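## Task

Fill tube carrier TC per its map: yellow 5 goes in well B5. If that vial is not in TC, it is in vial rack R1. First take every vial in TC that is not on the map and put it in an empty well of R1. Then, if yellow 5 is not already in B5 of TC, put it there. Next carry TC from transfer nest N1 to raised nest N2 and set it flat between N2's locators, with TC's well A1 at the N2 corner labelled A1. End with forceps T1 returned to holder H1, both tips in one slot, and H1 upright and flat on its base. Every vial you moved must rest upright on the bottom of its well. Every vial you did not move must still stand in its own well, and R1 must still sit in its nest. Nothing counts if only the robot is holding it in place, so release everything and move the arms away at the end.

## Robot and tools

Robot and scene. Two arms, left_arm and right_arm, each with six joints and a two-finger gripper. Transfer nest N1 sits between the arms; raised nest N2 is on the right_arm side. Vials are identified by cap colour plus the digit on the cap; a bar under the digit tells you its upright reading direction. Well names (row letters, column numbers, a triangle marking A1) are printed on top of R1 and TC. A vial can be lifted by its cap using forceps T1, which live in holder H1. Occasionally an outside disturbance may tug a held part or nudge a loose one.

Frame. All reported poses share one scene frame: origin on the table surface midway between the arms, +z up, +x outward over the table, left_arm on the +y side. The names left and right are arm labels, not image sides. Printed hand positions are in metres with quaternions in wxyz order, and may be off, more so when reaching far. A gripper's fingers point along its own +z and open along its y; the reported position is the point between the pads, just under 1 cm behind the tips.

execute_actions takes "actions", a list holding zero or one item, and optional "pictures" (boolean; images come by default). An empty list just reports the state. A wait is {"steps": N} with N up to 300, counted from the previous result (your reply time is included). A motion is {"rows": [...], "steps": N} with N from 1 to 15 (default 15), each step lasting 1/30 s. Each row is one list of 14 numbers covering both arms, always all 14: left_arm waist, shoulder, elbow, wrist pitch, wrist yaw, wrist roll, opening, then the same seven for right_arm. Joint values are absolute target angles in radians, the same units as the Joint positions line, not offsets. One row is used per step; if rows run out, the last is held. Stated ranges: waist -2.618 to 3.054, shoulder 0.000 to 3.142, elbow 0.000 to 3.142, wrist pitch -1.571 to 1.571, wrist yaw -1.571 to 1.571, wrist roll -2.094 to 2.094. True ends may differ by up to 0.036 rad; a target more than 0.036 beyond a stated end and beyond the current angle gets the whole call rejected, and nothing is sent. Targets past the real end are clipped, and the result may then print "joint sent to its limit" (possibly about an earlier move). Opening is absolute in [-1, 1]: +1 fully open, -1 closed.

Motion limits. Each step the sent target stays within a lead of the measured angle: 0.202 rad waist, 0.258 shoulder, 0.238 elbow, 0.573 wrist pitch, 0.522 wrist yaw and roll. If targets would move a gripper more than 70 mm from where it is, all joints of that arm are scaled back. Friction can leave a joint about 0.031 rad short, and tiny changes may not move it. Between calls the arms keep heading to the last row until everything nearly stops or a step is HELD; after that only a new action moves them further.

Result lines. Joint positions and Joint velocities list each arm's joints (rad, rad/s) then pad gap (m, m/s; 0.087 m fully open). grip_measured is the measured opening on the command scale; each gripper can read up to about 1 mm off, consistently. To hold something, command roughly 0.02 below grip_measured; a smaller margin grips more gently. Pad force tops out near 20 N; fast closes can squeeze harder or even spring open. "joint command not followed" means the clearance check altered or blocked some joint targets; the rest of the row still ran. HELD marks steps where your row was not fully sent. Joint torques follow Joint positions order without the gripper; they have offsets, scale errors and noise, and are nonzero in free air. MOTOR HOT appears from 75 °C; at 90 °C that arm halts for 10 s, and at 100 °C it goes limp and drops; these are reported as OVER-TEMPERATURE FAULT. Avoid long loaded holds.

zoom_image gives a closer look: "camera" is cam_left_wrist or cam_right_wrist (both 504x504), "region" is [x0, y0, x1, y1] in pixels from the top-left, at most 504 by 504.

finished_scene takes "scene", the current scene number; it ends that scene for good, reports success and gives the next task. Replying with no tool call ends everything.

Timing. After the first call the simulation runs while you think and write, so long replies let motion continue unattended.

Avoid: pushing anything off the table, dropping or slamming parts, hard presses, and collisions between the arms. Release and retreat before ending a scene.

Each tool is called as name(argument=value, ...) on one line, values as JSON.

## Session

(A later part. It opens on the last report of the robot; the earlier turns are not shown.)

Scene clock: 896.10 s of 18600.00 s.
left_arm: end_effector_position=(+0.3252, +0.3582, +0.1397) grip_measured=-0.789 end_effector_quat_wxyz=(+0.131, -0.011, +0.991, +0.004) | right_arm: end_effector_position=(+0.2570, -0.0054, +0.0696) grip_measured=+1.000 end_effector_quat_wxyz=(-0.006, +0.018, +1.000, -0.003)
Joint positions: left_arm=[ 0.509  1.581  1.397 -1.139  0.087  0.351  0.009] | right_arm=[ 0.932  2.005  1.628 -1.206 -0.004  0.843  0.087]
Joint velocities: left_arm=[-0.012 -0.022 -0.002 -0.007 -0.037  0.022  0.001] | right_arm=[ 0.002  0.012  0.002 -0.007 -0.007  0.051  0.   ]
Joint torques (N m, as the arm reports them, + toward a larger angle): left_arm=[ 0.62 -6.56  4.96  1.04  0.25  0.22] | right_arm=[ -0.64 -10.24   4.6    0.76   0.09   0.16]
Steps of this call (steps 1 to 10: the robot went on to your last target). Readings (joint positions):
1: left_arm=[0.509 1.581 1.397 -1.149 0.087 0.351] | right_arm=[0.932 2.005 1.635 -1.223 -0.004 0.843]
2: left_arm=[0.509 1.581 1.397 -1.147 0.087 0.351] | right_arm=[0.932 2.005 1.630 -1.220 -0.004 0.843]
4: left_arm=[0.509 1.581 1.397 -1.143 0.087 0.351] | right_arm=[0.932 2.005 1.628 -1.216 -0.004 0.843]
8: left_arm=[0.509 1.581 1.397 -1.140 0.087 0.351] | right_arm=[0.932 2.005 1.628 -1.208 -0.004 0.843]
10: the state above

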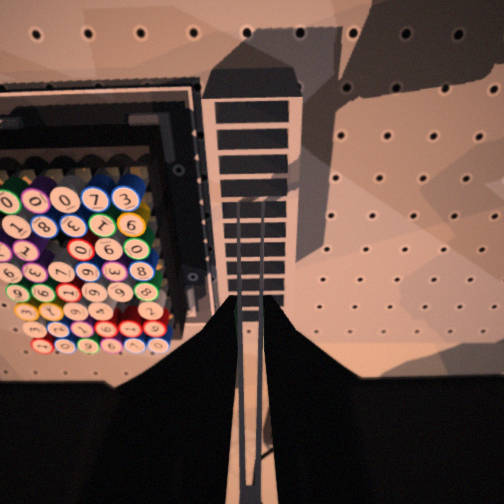

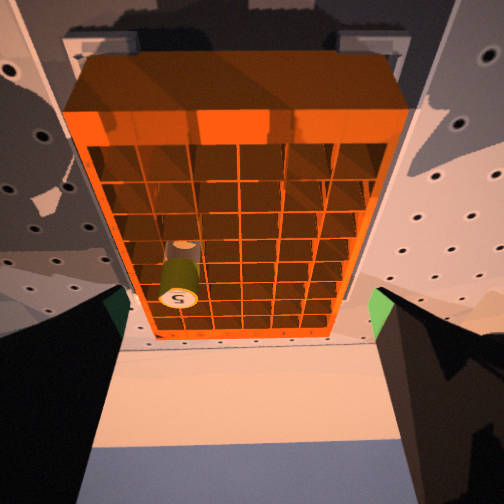

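execute_actions(actions=[{"rows":[[0.516,1.565,1.362,-1.118,0.098,0.356,-0.79,0.922,1.985,1.614,-1.172,0,0.852,1],[0.516,1.565,1.36,-1.108,0.098,0.356,-0.79,0.922,1.985,1.614,-1.172,0,0.852,1],[0.516,1.565,1.354,-1.099,0.098,0.356,-0.79,0.922,1.985,1.614,-1.172,0,0.852,1],[0.516,1.565,1.347,-1.091,0.098,0.356,-0.79,0.922,1.985,1.614,-1.172,0,0.852,1],[0.516,1.565,1.34,-1.083,0.098,0.356,-0.79,0.922,1.985,1.614,-1.172,0,0.852,1],[0.516,1.565,1.333,-1.075,0.098,0.356,-0.79,0.922,1.985,1.614,-1.172,0,0.852,1],[0.516,1.565,1.326,-1.067,0.098,0.356,-0.79,0.922,1.985,1.614,-1.172,0,0.852,1],[0.516,1.565,1.319,-1.059,0.098,0.356,-0.79,0.922,1.985,1.614,-1.172,0,0.852,1],[0.516,1.565,1.312,-1.052,0.098,0.356,-0.79,0.922,1.985,1.614,-1.172,0,0.852,1],[0.516,1.565,1.305,-1.045,0.098,0.356,-0.79,0.922,1.985,1.614,-1.172,0,0.852,1],[0.516,1.565,1.298,-1.038,0.098,0.356,-0.79,0.922,1.985,1.614,-1.172,0,0.852,1],[0.516,1.565,1.291,-1.031,0.098,0.356,-0.79,0.922,1.985,1.614,-1.172,0,0.852,1],[0.516,1.565,1.284,-1.024,0.098,0.356,-0.79,0.922,1.985,1.614,-1.172,0,0.852,1],[0.516,1.565,1.277,-1.017,0.098,0.356,-0.79,0.922,1.985,1.614,-1.172,0,0.852,1],[0.516,1.565,1.27,-1.01,0.098,0.356,-0.79,0.922,1.985,1.614,-1.172,0,0.852,1]],"steps":15}], pictures=false)

execute_actions(actions=[{"rows":[[0.516,1.565,1.263,-1.003,0.098,0.356,-0.79,0.922,1.985,1.614,-1.172,0,0.852,1],[0.516,1.565,1.256,-0.996,0.098,0.356,-0.79,0.922,1.985,1.614,-1.172,0,0.852,1],[0.516,1.565,1.249,-0.989,0.098,0.356,-0.79,0.922,1.985,1.614,-1.172,0,0.852,1],[0.516,1.565,1.242,-0.982,0.098,0.356,-0.79,0.922,1.985,1.614,-1.172,0,0.852,1],[0.516,1.565,1.236,-0.975,0.098,0.356,-0.79,0.922,1.985,1.614,-1.172,0,0.852,1],[0.516,1.565,1.23,-0.97,0.098,0.356,-0.79,0.922,1.985,1.614,-1.172,0,0.852,1],[0.516,1.565,1.225,-0.966,0.098,0.356,-0.79,0.922,1.985,1.614,-1.172,0,0.852,1],[0.516,1.565,1.22,-0.964,0.098,0.356,-0.79,0.922,1.985,1.614,-1.172,0,0.852,1]],"steps":15}])

Scene clock: 916.10 s of 18600.00 s.
left_arm: end_effector_position=(+0.3231, +0.3574, +0.1161) grip_measured=-0.789 end_effector_quat_wxyz=(+0.126, -0.011, +0.992, +0.002) | right_arm: end_effector_position=(+0.2593, -0.0029, +0.0692) grip_measured=+1.000 end_effector_quat_wxyz=(-0.001, +0.018, +1.000, +0.002)
Joint positions: left_arm=[ 0.509  1.581  1.304 -1.056  0.087  0.351  0.009] | right_arm=[ 0.932  2.005  1.628 -1.193 -0.004  0.843  0.087]
Joint velocities: left_arm=[ 0.027 -0.027 -0.208  0.286  0.051 -0.007  0.   ] | right_arm=[ 0.007 -0.007 -0.022 -0.022  0.007 -0.037  0.   ]
Joint torques (N m, as the arm reports them, + toward a larger angle): left_arm=[ 0.62 -6.23  4.89  1.02  0.24  0.21] | right_arm=[ -0.65 -10.29   4.68   0.8    0.09   0.15]
Steps of this call (steps 1 to 30: the robot went on to your last target; steps 31 to 90: nothing new was sent; then 16.50 s passed at rest; steps 91 to 105: all 15 steps of this action). Readings (joint positions):
91: left_arm=[0.509 1.581 1.397 -1.139 0.087 0.351] | right_arm=[0.932 2.005 1.628 -1.202 -0.004 0.843]
92: left_arm=[0.509 1.581 1.395 -1.136 0.087 0.351] | right_arm=[0.932 2.005 1.628 -1.200 -0.004 0.843]
94: left_arm=[0.509 1.581 1.384 -1.126 0.087 0.351] | right_arm=[0.932 2.005 1.628 -1.197 -0.004 0.843]
98: left_arm=[0.509 1.581 1.354 -1.103 0.087 0.351] | right_arm=[0.932 2.005 1.628 -1.194 -0.004 0.843]
105: the state above

Scene clock: 916.60 s of 18600.00 s.
left_arm: end_effector_position=(+0.3240, +0.3577, +0.1006) grip_measured=-0.789 end_effector_quat_wxyz=(+0.130, -0.011, +0.991, +0.004) | right_arm: end_effector_position=(+0.2593, -0.0029, +0.0692) grip_measured=+1.000 end_effector_quat_wxyz=(-0.001, +0.018, +1.000, +0.002)
Joint positions: left_arm=[ 0.509  1.581  1.242 -0.987  0.087  0.351  0.009] | right_arm=[ 0.932  2.005  1.628 -1.193 -0.004  0.843  0.087]
Joint velocities: left_arm=[ 0.002 -0.007 -0.007 -0.051  0.022 -0.007  0.   ] | right_arm=[-0.012 -0.012  0.007 -0.051 -0.037  0.037  0.   ]
Joint torques (N m, as the arm reports them, + toward a larger angle): left_arm=[ 0.62 -6.19  4.99  1.03  0.25  0.21] | right_arm=[ -0.64 -10.29   4.68   0.8    0.09   0.15]
Steps of this call (steps 1 to 15: all 15 steps of this action). Readings (joint positions):
1: left_arm=[0.509 1.581 1.298 -1.049 0.087 0.351] | right_arm=[0.932 2.005 1.628 -1.193 -0.004 0.843]
2: left_arm=[0.509 1.581 1.291 -1.042 0.087 0.351] | right_arm=[0.932 2.005 1.628 -1.193 -0.004 0.843]
4: left_arm=[0.509 1.581 1.277 -1.028 0.087 0.351] | right_arm=[0.932 2.005 1.628 -1.193 -0.004 0.843]
8: left_arm=[0.509 1.581 1.252 -1.003 0.087 0.351] | right_arm=[0.932 2.005 1.628 -1.193 -0.004 0.843]
15: the state above

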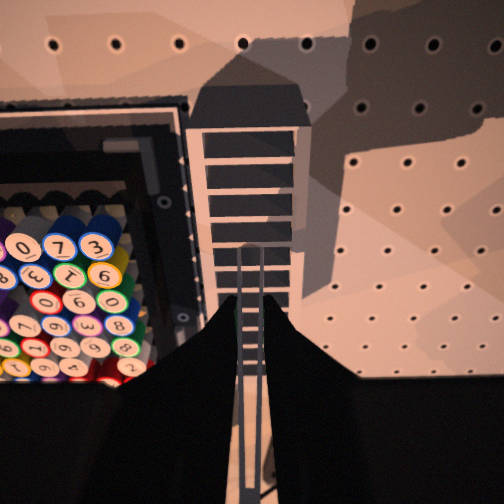

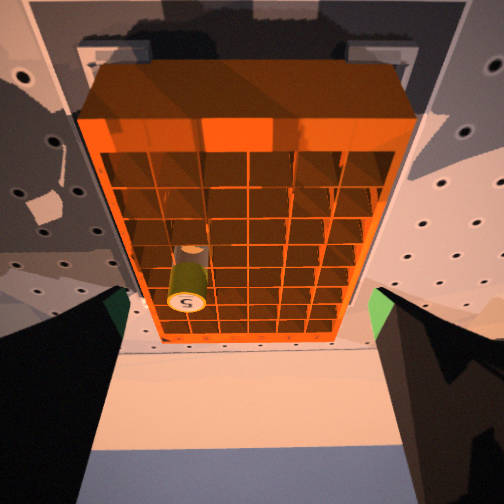

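execute_actions(actions=[{"rows":[[0.516,1.565,1.206,-0.96,0.098,0.356,-0.79,0.922,1.995,1.605,-1.165,0,0.852,1],[0.516,1.565,1.206,-0.958,0.098,0.356,-0.79,0.922,2.0,1.60,-1.158,0,0.852,1],[0.516,1.565,1.212,-0.958,0.098,0.356,-0.79,0.922,2.004,1.597,-1.152,0,0.852,1],[0.516,1.565,1.212,-0.958,0.098,0.356,-0.79,0.922,2.006,1.594,-1.147,0,0.852,1],[0.516,1.565,1.212,-0.958,0.098,0.356,-0.79,0.922,2.006,1.591,-1.143,0,0.852,1],[0.516,1.565,1.22,-0.965,0.098,0.356,-0.77,0.922,2.006,1.588,-1.141,0,0.852,1],[0.516,1.565,1.22,-0.965,0.098,0.356,-0.75,0.922,2.006,1.588,-1.141,0,0.852,1],[0.516,1.565,1.22,-0.965,0.098,0.356,-0.73,0.922,2.006,1.588,-1.141,0,0.852,1],[0.516,1.565,1.22,-0.965,0.098,0.356,-0.71,0.922,2.006,1.588,-1.141,0,0.852,1],[0.516,1.565,1.22,-0.965,0.098,0.356,-0.69,0.922,2.006,1.588,-1.141,0,0.852,1],[0.516,1.565,1.22,-0.965,0.098,0.356,-0.66,0.922,2.006,1.588,-1.141,0,0.852,1],[0.516,1.565,1.22,-0.965,0.098,0.356,-0.62,0.922,2.006,1.588,-1.141,0,0.852,1],[0.516,1.565,1.22,-0.965,0.098,0.356,-0.55,0.922,2.006,1.588,-1.141,0,0.852,1],[0.516,1.565,1.22,-0.965,0.098,0.356,-0.45,0.922,2.006,1.588,-1.141,0,0.852,1],[0.516,1.565,1.22,-0.965,0.098,0.356,-0.3,0.922,2.006,1.588,-1.141,0,0.852,1]],"steps":15}], pictures=false)

execute_actions(actions=[{"steps":8}])

Scene clock: 937.87 s of 18600.00 s.
left_arm: end_effector_position=(+0.3236, +0.3574, +0.0984) grip_measured=-0.364 end_effector_quat_wxyz=(+0.130, -0.011, +0.991, +0.003) | right_arm: end_effector_position=(+0.2595, -0.0027, +0.0630) grip_measured=+1.000 end_effector_quat_wxyz=(+0.001, +0.018, +1.000, +0.004)
Joint positions: left_arm=[ 0.509  1.581  1.233 -0.979  0.088  0.351  0.028] | right_arm=[ 0.932  2.005  1.603 -1.163 -0.004  0.843  0.087]
Joint velocities: left_arm=[-0.002  0.012 -0.002 -0.022  0.022 -0.051  0.111] | right_arm=[ 0.002 -0.002  0.007  0.037  0.081 -0.022  0.   ]
Joint torques (N m, as the arm reports them, + toward a larger angle): left_arm=[ 0.63 -6.25  5.55  0.99  0.24  0.21] | right_arm=[-0.63 -8.72  4.56  0.82  0.09  0.15]
Steps of this call (steps 1 to 15: the robot went on to your last target; steps 16 to 90: nothing new was sent; then 17.77 s passed at rest; steps 91 to 105: all 15 steps of this action). Readings (joint positions):
91: left_arm=[0.509 1.581 1.241 -0.982 0.087 0.351] | right_arm=[0.932 2.005 1.628 -1.192 -0.004 0.843]
92: left_arm=[0.509 1.581 1.238 -0.980 0.087 0.351] | right_arm=[0.932 2.005 1.626 -1.189 -0.004 0.843]
94: left_arm=[0.509 1.581 1.234 -0.979 0.087 0.351] | right_arm=[0.932 2.005 1.618 -1.181 -0.004 0.843]
98: left_arm=[0.509 1.581 1.233 -0.979 0.088 0.351] | right_arm=[0.932 2.005 1.604 -1.171 -0.004 0.843]
105: the state above

Scene clock: 938.13 s of 18600.00 s.
left_arm: end_effector_position=(+0.3236, +0.3574, +0.0984) grip_measured=-0.300 end_effector_quat_wxyz=(+0.130, -0.011, +0.991, +0.003) | right_arm: end_effector_position=(+0.2599, -0.0024, +0.0630) grip_measured=+1.000 end_effector_quat_wxyz=(+0.001, +0.018, +1.000, +0.004)
Joint positions: left_arm=[ 0.509  1.581  1.233 -0.979  0.088  0.351  0.031] | right_arm=[ 0.932  2.005  1.603 -1.161 -0.004  0.843  0.087]
Joint velocities: left_arm=[ 0.022  0.002 -0.007  0.022 -0.007 -0.037 -0.   ] | right_arm=[ 0.002 -0.022 -0.007 -0.051  0.007 -0.125  0.   ]
Joint torques (N m, as the arm reports them, + toward a larger angle): left_arm=[ 0.61 -6.2   5.55  0.99  0.25  0.21] | right_arm=[-0.64 -8.72  4.56  0.83  0.09  0.15]
Steps of this call (steps 1 to 8: the robot went on to your last target). Readings (joint positions):
1: left_arm=[0.509 1.581 1.233 -0.979 0.088 0.351] | right_arm=[0.932 2.005 1.603 -1.163 -0.004 0.843]
2: left_arm=[0.509 1.581 1.233 -0.979 0.088 0.351] | right_arm=[0.932 2.005 1.603 -1.163 -0.004 0.843]
4: left_arm=[0.509 1.581 1.233 -0.979 0.088 0.351] | right_arm=[0.932 2.005 1.603 -1.162 -0.004 0.843]
8: the state above

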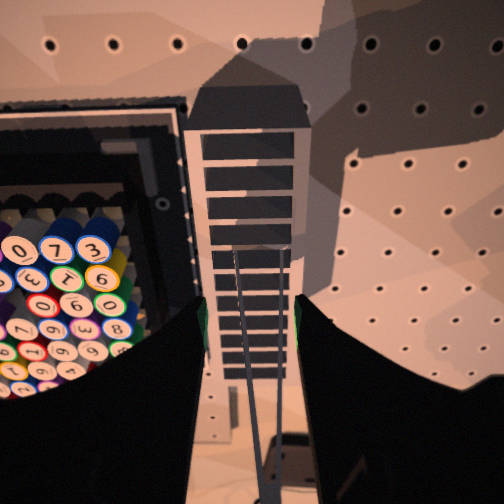

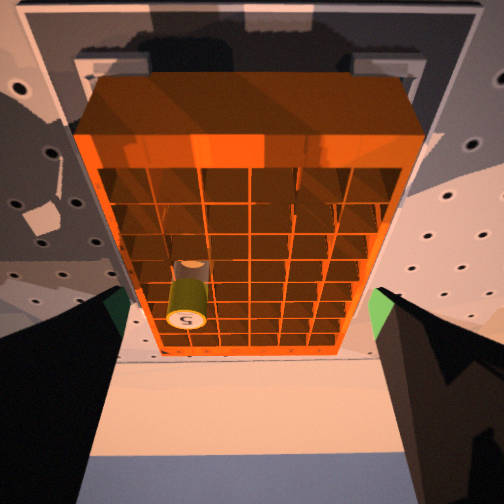

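zoom_image(camera="cam_right_wrist", region=[90, 240, 410, 370])

Region (90, 240, 410, 370) of cam_right_wrist's 504x504 image, scaled by 1.575, with more detail than that image has; it fills the top 205 rows of this view, and the rest is white.

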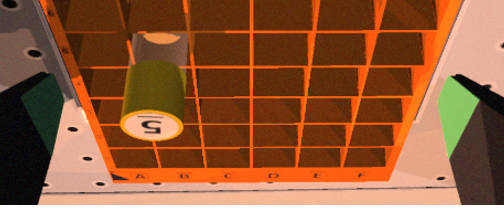

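execute_actions(actions=[{"rows":[[0.516,1.58,1.25,-1.0,0.098,0.356,-0.2,0.922,2.02,1.582,-1.138,0,0.852,1],[0.516,1.58,1.265,-1.015,0.098,0.356,-0.1,0.922,2.03,1.578,-1.133,0,0.852,1],[0.516,1.58,1.28,-1.03,0.098,0.356,-0.1,0.922,2.03,1.576,-1.128,0,0.852,1],[0.516,1.58,1.295,-1.045,0.098,0.356,-0.1,0.922,2.028,1.574,-1.124,0,0.852,1],[0.516,1.58,1.31,-1.06,0.098,0.356,-0.1,0.922,2.028,1.572,-1.12,0,0.852,1],[0.516,1.58,1.325,-1.075,0.098,0.356,-0.1,0.922,2.029,1.57,-1.116,0,0.852,1],[0.516,1.58,1.34,-1.09,0.098,0.356,-0.1,0.922,2.03,1.567,-1.112,0,0.852,1],[0.516,1.58,1.355,-1.105,0.098,0.356,-0.1,0.922,2.031,1.564,-1.108,0,0.852,1],[0.516,1.58,1.37,-1.12,0.098,0.356,-0.1,0.922,2.032,1.561,-1.104,0,0.852,1],[0.516,1.58,1.385,-1.135,0.098,0.356,-0.1,0.922,2.032,1.558,-1.10,0,0.852,1],[0.516,1.58,1.40,-1.15,0.098,0.356,-0.1,0.922,2.032,1.555,-1.097,0,0.852,1],[0.516,1.58,1.415,-1.165,0.098,0.356,-0.1,0.922,2.032,1.552,-1.095,0,0.852,1],[0.516,1.58,1.43,-1.18,0.098,0.356,-0.1,0.922,2.032,1.55,-1.094,0,0.852,1],[0.516,1.58,1.445,-1.195,0.098,0.356,-0.1,0.922,2.032,1.55,-1.094,0,0.852,1],[0.516,1.58,1.46,-1.205,0.098,0.356,-0.1,0.922,2.032,1.55,-1.094,0,0.852,1]],"steps":15}])

Scene clock: 959.00 s of 18600.00 s.
left_arm: end_effector_position=(+0.3277, +0.3591, +0.1429) grip_measured=-0.100 end_effector_quat_wxyz=(+0.136, -0.011, +0.991, +0.006) | right_arm: end_effector_position=(+0.2586, -0.0036, +0.0460) grip_measured=+1.000 end_effector_quat_wxyz=(-0.005, +0.018, +1.000, -0.003)
Joint positions: left_arm=[ 0.509  1.581  1.409 -1.14   0.088  0.351  0.039] | right_arm=[ 0.932  2.028  1.567 -1.12  -0.004  0.843  0.087]
Joint velocities: left_arm=[ 0.012  0.002  0.398 -0.403 -0.007 -0.051 -0.   ] | right_arm=[ 0.002  0.007 -0.042  0.081  0.007 -0.007  0.   ]
Joint torques (N m, as the arm reports them, + toward a larger angle): left_arm=[ 0.62 -5.2   8.26  0.82  0.24  0.21] | right_arm=[-0.59 -8.65  4.47  0.76  0.09  0.14]
Steps of this call (steps 1 to 15: the robot went on to your last target; steps 16 to 90: nothing new was sent; then 17.37 s passed at rest; steps 91 to 105: all 15 steps of this action). Readings (joint positions):
91: left_arm=[0.509 1.581 1.233 -0.980 0.088 0.351] | right_arm=[0.932 2.006 1.603 -1.161 -0.004 0.843]
92: left_arm=[0.509 1.581 1.233 -0.983 0.088 0.351] | right_arm=[0.932 2.008 1.603 -1.160 -0.004 0.843]
94: left_arm=[0.509 1.581 1.243 -1.003 0.088 0.351] | right_arm=[0.932 2.016 1.601 -1.154 -0.004 0.843]
98: left_arm=[0.509 1.581 1.300 -1.050 0.088 0.351] | right_arm=[0.932 2.026 1.584 -1.141 -0.004 0.843]
105: the state above

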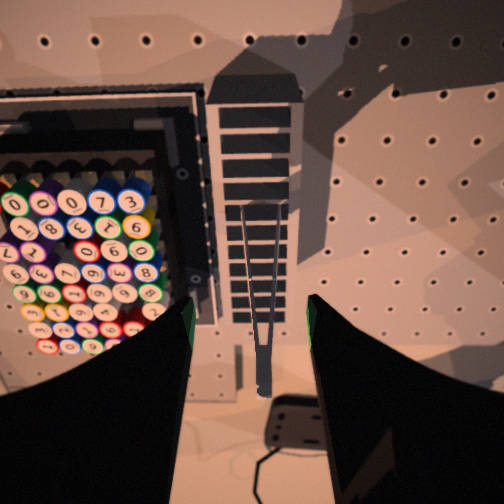

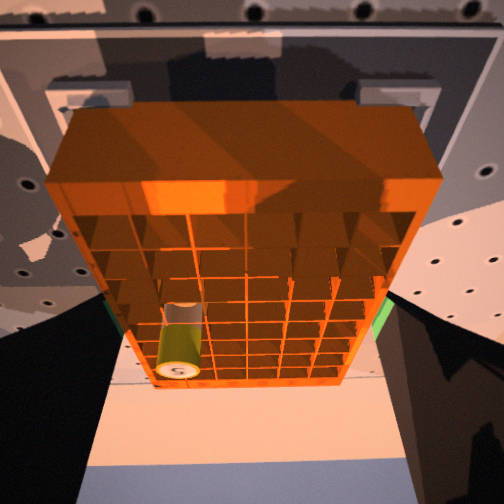

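execute_actions(actions=[{"rows":[[0.516,1.58,1.475,-1.21,0.098,0.356,-0.1,0.922,2.025,1.545,-1.086,0,0.852,1],[0.516,1.58,1.49,-1.22,0.098,0.356,-0.1,0.922,2.025,1.54,-1.08,0,0.852,1],[0.516,1.58,1.505,-1.235,0.098,0.356,-0.1,0.922,2.025,1.537,-1.075,0,0.852,1],[0.516,1.58,1.52,-1.25,0.098,0.356,-0.1,0.922,2.025,1.534,-1.07,0,0.852,1],[0.516,1.58,1.54,-1.265,0.098,0.356,-0.1,0.922,2.025,1.53,-1.066,0,0.852,1],[0.516,1.58,1.56,-1.285,0.098,0.356,-0.1,0.922,2.025,1.526,-1.062,0,0.852,1],[0.516,1.58,1.58,-1.305,0.098,0.356,-0.1,0.922,2.025,1.522,-1.058,0,0.852,1],[0.516,1.58,1.60,-1.325,0.098,0.356,-0.1,0.922,2.025,1.518,-1.054,0,0.852,1],[0.516,1.58,1.62,-1.345,0.098,0.356,-0.1,0.922,2.025,1.514,-1.05,0,0.852,1],[0.516,1.58,1.64,-1.365,0.098,0.356,-0.1,0.922,2.025,1.51,-1.046,0,0.852,1],[0.516,1.58,1.66,-1.385,0.098,0.356,-0.1,0.922,2.025,1.508,-1.045,0,0.852,1],[0.516,1.58,1.68,-1.40,0.098,0.356,-0.1,0.922,2.025,1.508,-1.045,0,0.852,1],[0.516,1.58,1.70,-1.41,0.098,0.356,-0.1,0.922,2.025,1.508,-1.045,0,0.852,1],[0.516,1.58,1.71,-1.42,0.098,0.356,-0.1,0.922,2.025,1.508,-1.045,0,0.852,1]],"steps":15}], pictures=false)

execute_actions(actions=[{"rows":[[0.516,1.55,1.70,-1.41,0.09,0.34,-0.1,0.922,2.025,1.508,-1.045,0,0.852,1],[0.516,1.51,1.69,-1.40,0.09,0.33,-0.1,0.922,2.025,1.508,-1.045,0,0.852,1],[0.516,1.47,1.67,-1.39,0.08,0.32,-0.1,0.922,2.025,1.508,-1.045,0,0.852,1],[0.516,1.42,1.65,-1.37,0.08,0.31,-0.1,0.922,2.025,1.508,-1.045,0,0.852,1],[0.51,1.37,1.62,-1.35,0.07,0.30,-0.1,0.922,2.025,1.508,-1.045,0,0.852,1],[0.50,1.32,1.59,-1.33,0.07,0.29,-0.1,0.922,2.025,1.508,-1.045,0,0.852,1],[0.48,1.27,1.56,-1.31,0.06,0.28,-0.1,0.922,2.025,1.508,-1.045,0,0.852,0.985],[0.46,1.22,1.53,-1.29,0.06,0.27,-0.1,0.922,2.025,1.508,-1.045,0,0.852,0.975],[0.43,1.17,1.50,-1.27,0.05,0.26,-0.1,0.922,2.025,1.508,-1.045,0,0.852,0.965],[0.40,1.12,1.47,-1.25,0.05,0.25,-0.1,0.922,2.025,1.508,-1.045,0,0.852,0.955],[0.37,1.07,1.44,-1.23,0.04,0.24,-0.1,0.922,2.025,1.508,-1.045,0,0.852,0.947],[0.34,1.02,1.41,-1.21,0.04,0.23,-0.1,0.922,2.025,1.508,-1.045,0,0.852,0.94],[0.31,0.97,1.38,-1.19,0.03,0.22,-0.1,0.922,2.025,1.508,-1.045,0,0.852,0.935],[0.28,0.92,1.35,-1.17,0.03,0.21,-0.1,0.922,2.025,1.508,-1.045,0,0.852,0.93],[0.25,0.87,1.32,-1.15,0.02,0.20,-0.1,0.922,2.025,1.508,-1.045,0,0.852,0.93]],"steps":15}])

Scene clock: 985.47 s of 18600.00 s.
left_arm: end_effector_position=(+0.3253, +0.3581, +0.2094) grip_measured=-0.100 end_effector_quat_wxyz=(+0.156, -0.010, +0.988, +0.013) | right_arm: end_effector_position=(+0.2586, -0.0037, +0.0354) grip_measured=+1.000 end_effector_quat_wxyz=(-0.002, +0.019, +1.000, +0.001)
Joint positions: left_arm=[ 0.509  1.581  1.673 -1.362  0.088  0.351  0.039] | right_arm=[ 0.932  2.028  1.525 -1.068 -0.004  0.844  0.087]
Joint velocities: left_arm=[-0.002 -0.012  0.354 -0.271  0.022 -0.051  0.   ] | right_arm=[ 0.002 -0.012 -0.002  0.022 -0.007  0.007  0.   ]
Joint torques (N m, as the arm reports them, + toward a larger angle): left_arm=[ 0.61 -4.99  7.15  0.86  0.25  0.21] | right_arm=[-0.65 -9.13  4.35  0.8   0.08  0.14]
Steps of this call (steps 1 to 30: the robot went on to your last target; steps 31 to 90: nothing new was sent; then 22.97 s passed at rest; steps 91 to 105: all 15 steps of this action). Readings (joint positions):
91: left_arm=[0.509 1.581 1.436 -1.197 0.088 0.351] | right_arm=[0.932 2.028 1.566 -1.114 -0.004 0.843]
92: left_arm=[0.509 1.581 1.440 -1.201 0.088 0.351] | right_arm=[0.932 2.028 1.564 -1.111 -0.004 0.843]
94: left_arm=[0.509 1.581 1.461 -1.217 0.088 0.351] | right_arm=[0.932 2.028 1.558 -1.103 -0.004 0.843]
98: left_arm=[0.509 1.581 1.539 -1.260 0.088 0.351] | right_arm=[0.932 2.028 1.541 -1.088 -0.004 0.844]
105: the state above

Scene clock: 985.97 s of 18600.00 s.
left_arm: end_effector_position=(+0.2551, +0.2860, +0.2832) grip_measured=-0.100 end_effector_quat_wxyz=(+0.378, +0.040, +0.923, +0.057) | right_arm: end_effector_position=(+0.2589, -0.0033, +0.0350) grip_measured=+0.959 end_effector_quat_wxyz=(-0.001, +0.019, +1.000, +0.002)
Joint positions: left_arm=[ 0.303  0.953  1.4   -1.233  0.051  0.245  0.039] | right_arm=[ 0.932  2.028  1.524 -1.065 -0.004  0.844  0.086]
Joint velocities: left_arm=[-0.838 -1.355 -0.911  0.403 -0.125 -0.271 -0.001] | right_arm=[-0.017  0.007 -0.012 -0.022  0.007  0.037  0.001]
Joint torques (N m, as the arm reports them, + toward a larger angle): left_arm=[-0.19  0.03  4.27  1.68 -0.01  0.11] | right_arm=[-0.64 -9.14  4.35  0.8   0.09  0.14]
Steps of this call (steps 1 to 15: all 15 steps of this action). Readings (joint positions):
1: left_arm=[0.509 1.578 1.679 -1.366 0.088 0.350] | right_arm=[0.932 2.028 1.525 -1.067 -0.004 0.844]
2: left_arm=[0.509 1.569 1.679 -1.368 0.088 0.348] | right_arm=[0.932 2.028 1.524 -1.067 -0.004 0.844]
4: left_arm=[0.509 1.532 1.674 -1.370 0.087 0.338] | right_arm=[0.932 2.028 1.524 -1.066 -0.004 0.844]
8: left_arm=[0.497 1.335 1.594 -1.338 0.075 0.308] | right_arm=[0.932 2.028 1.524 -1.065 -0.004 0.844]
15: the state above

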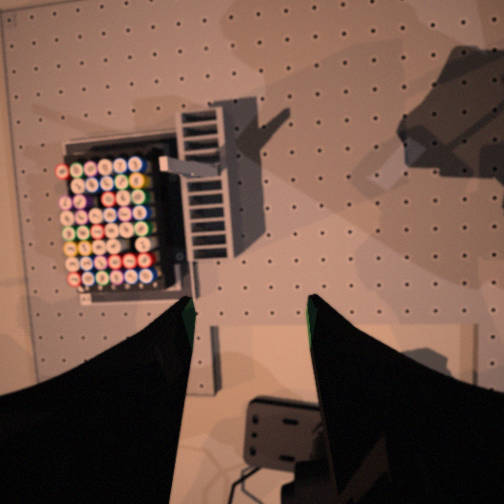

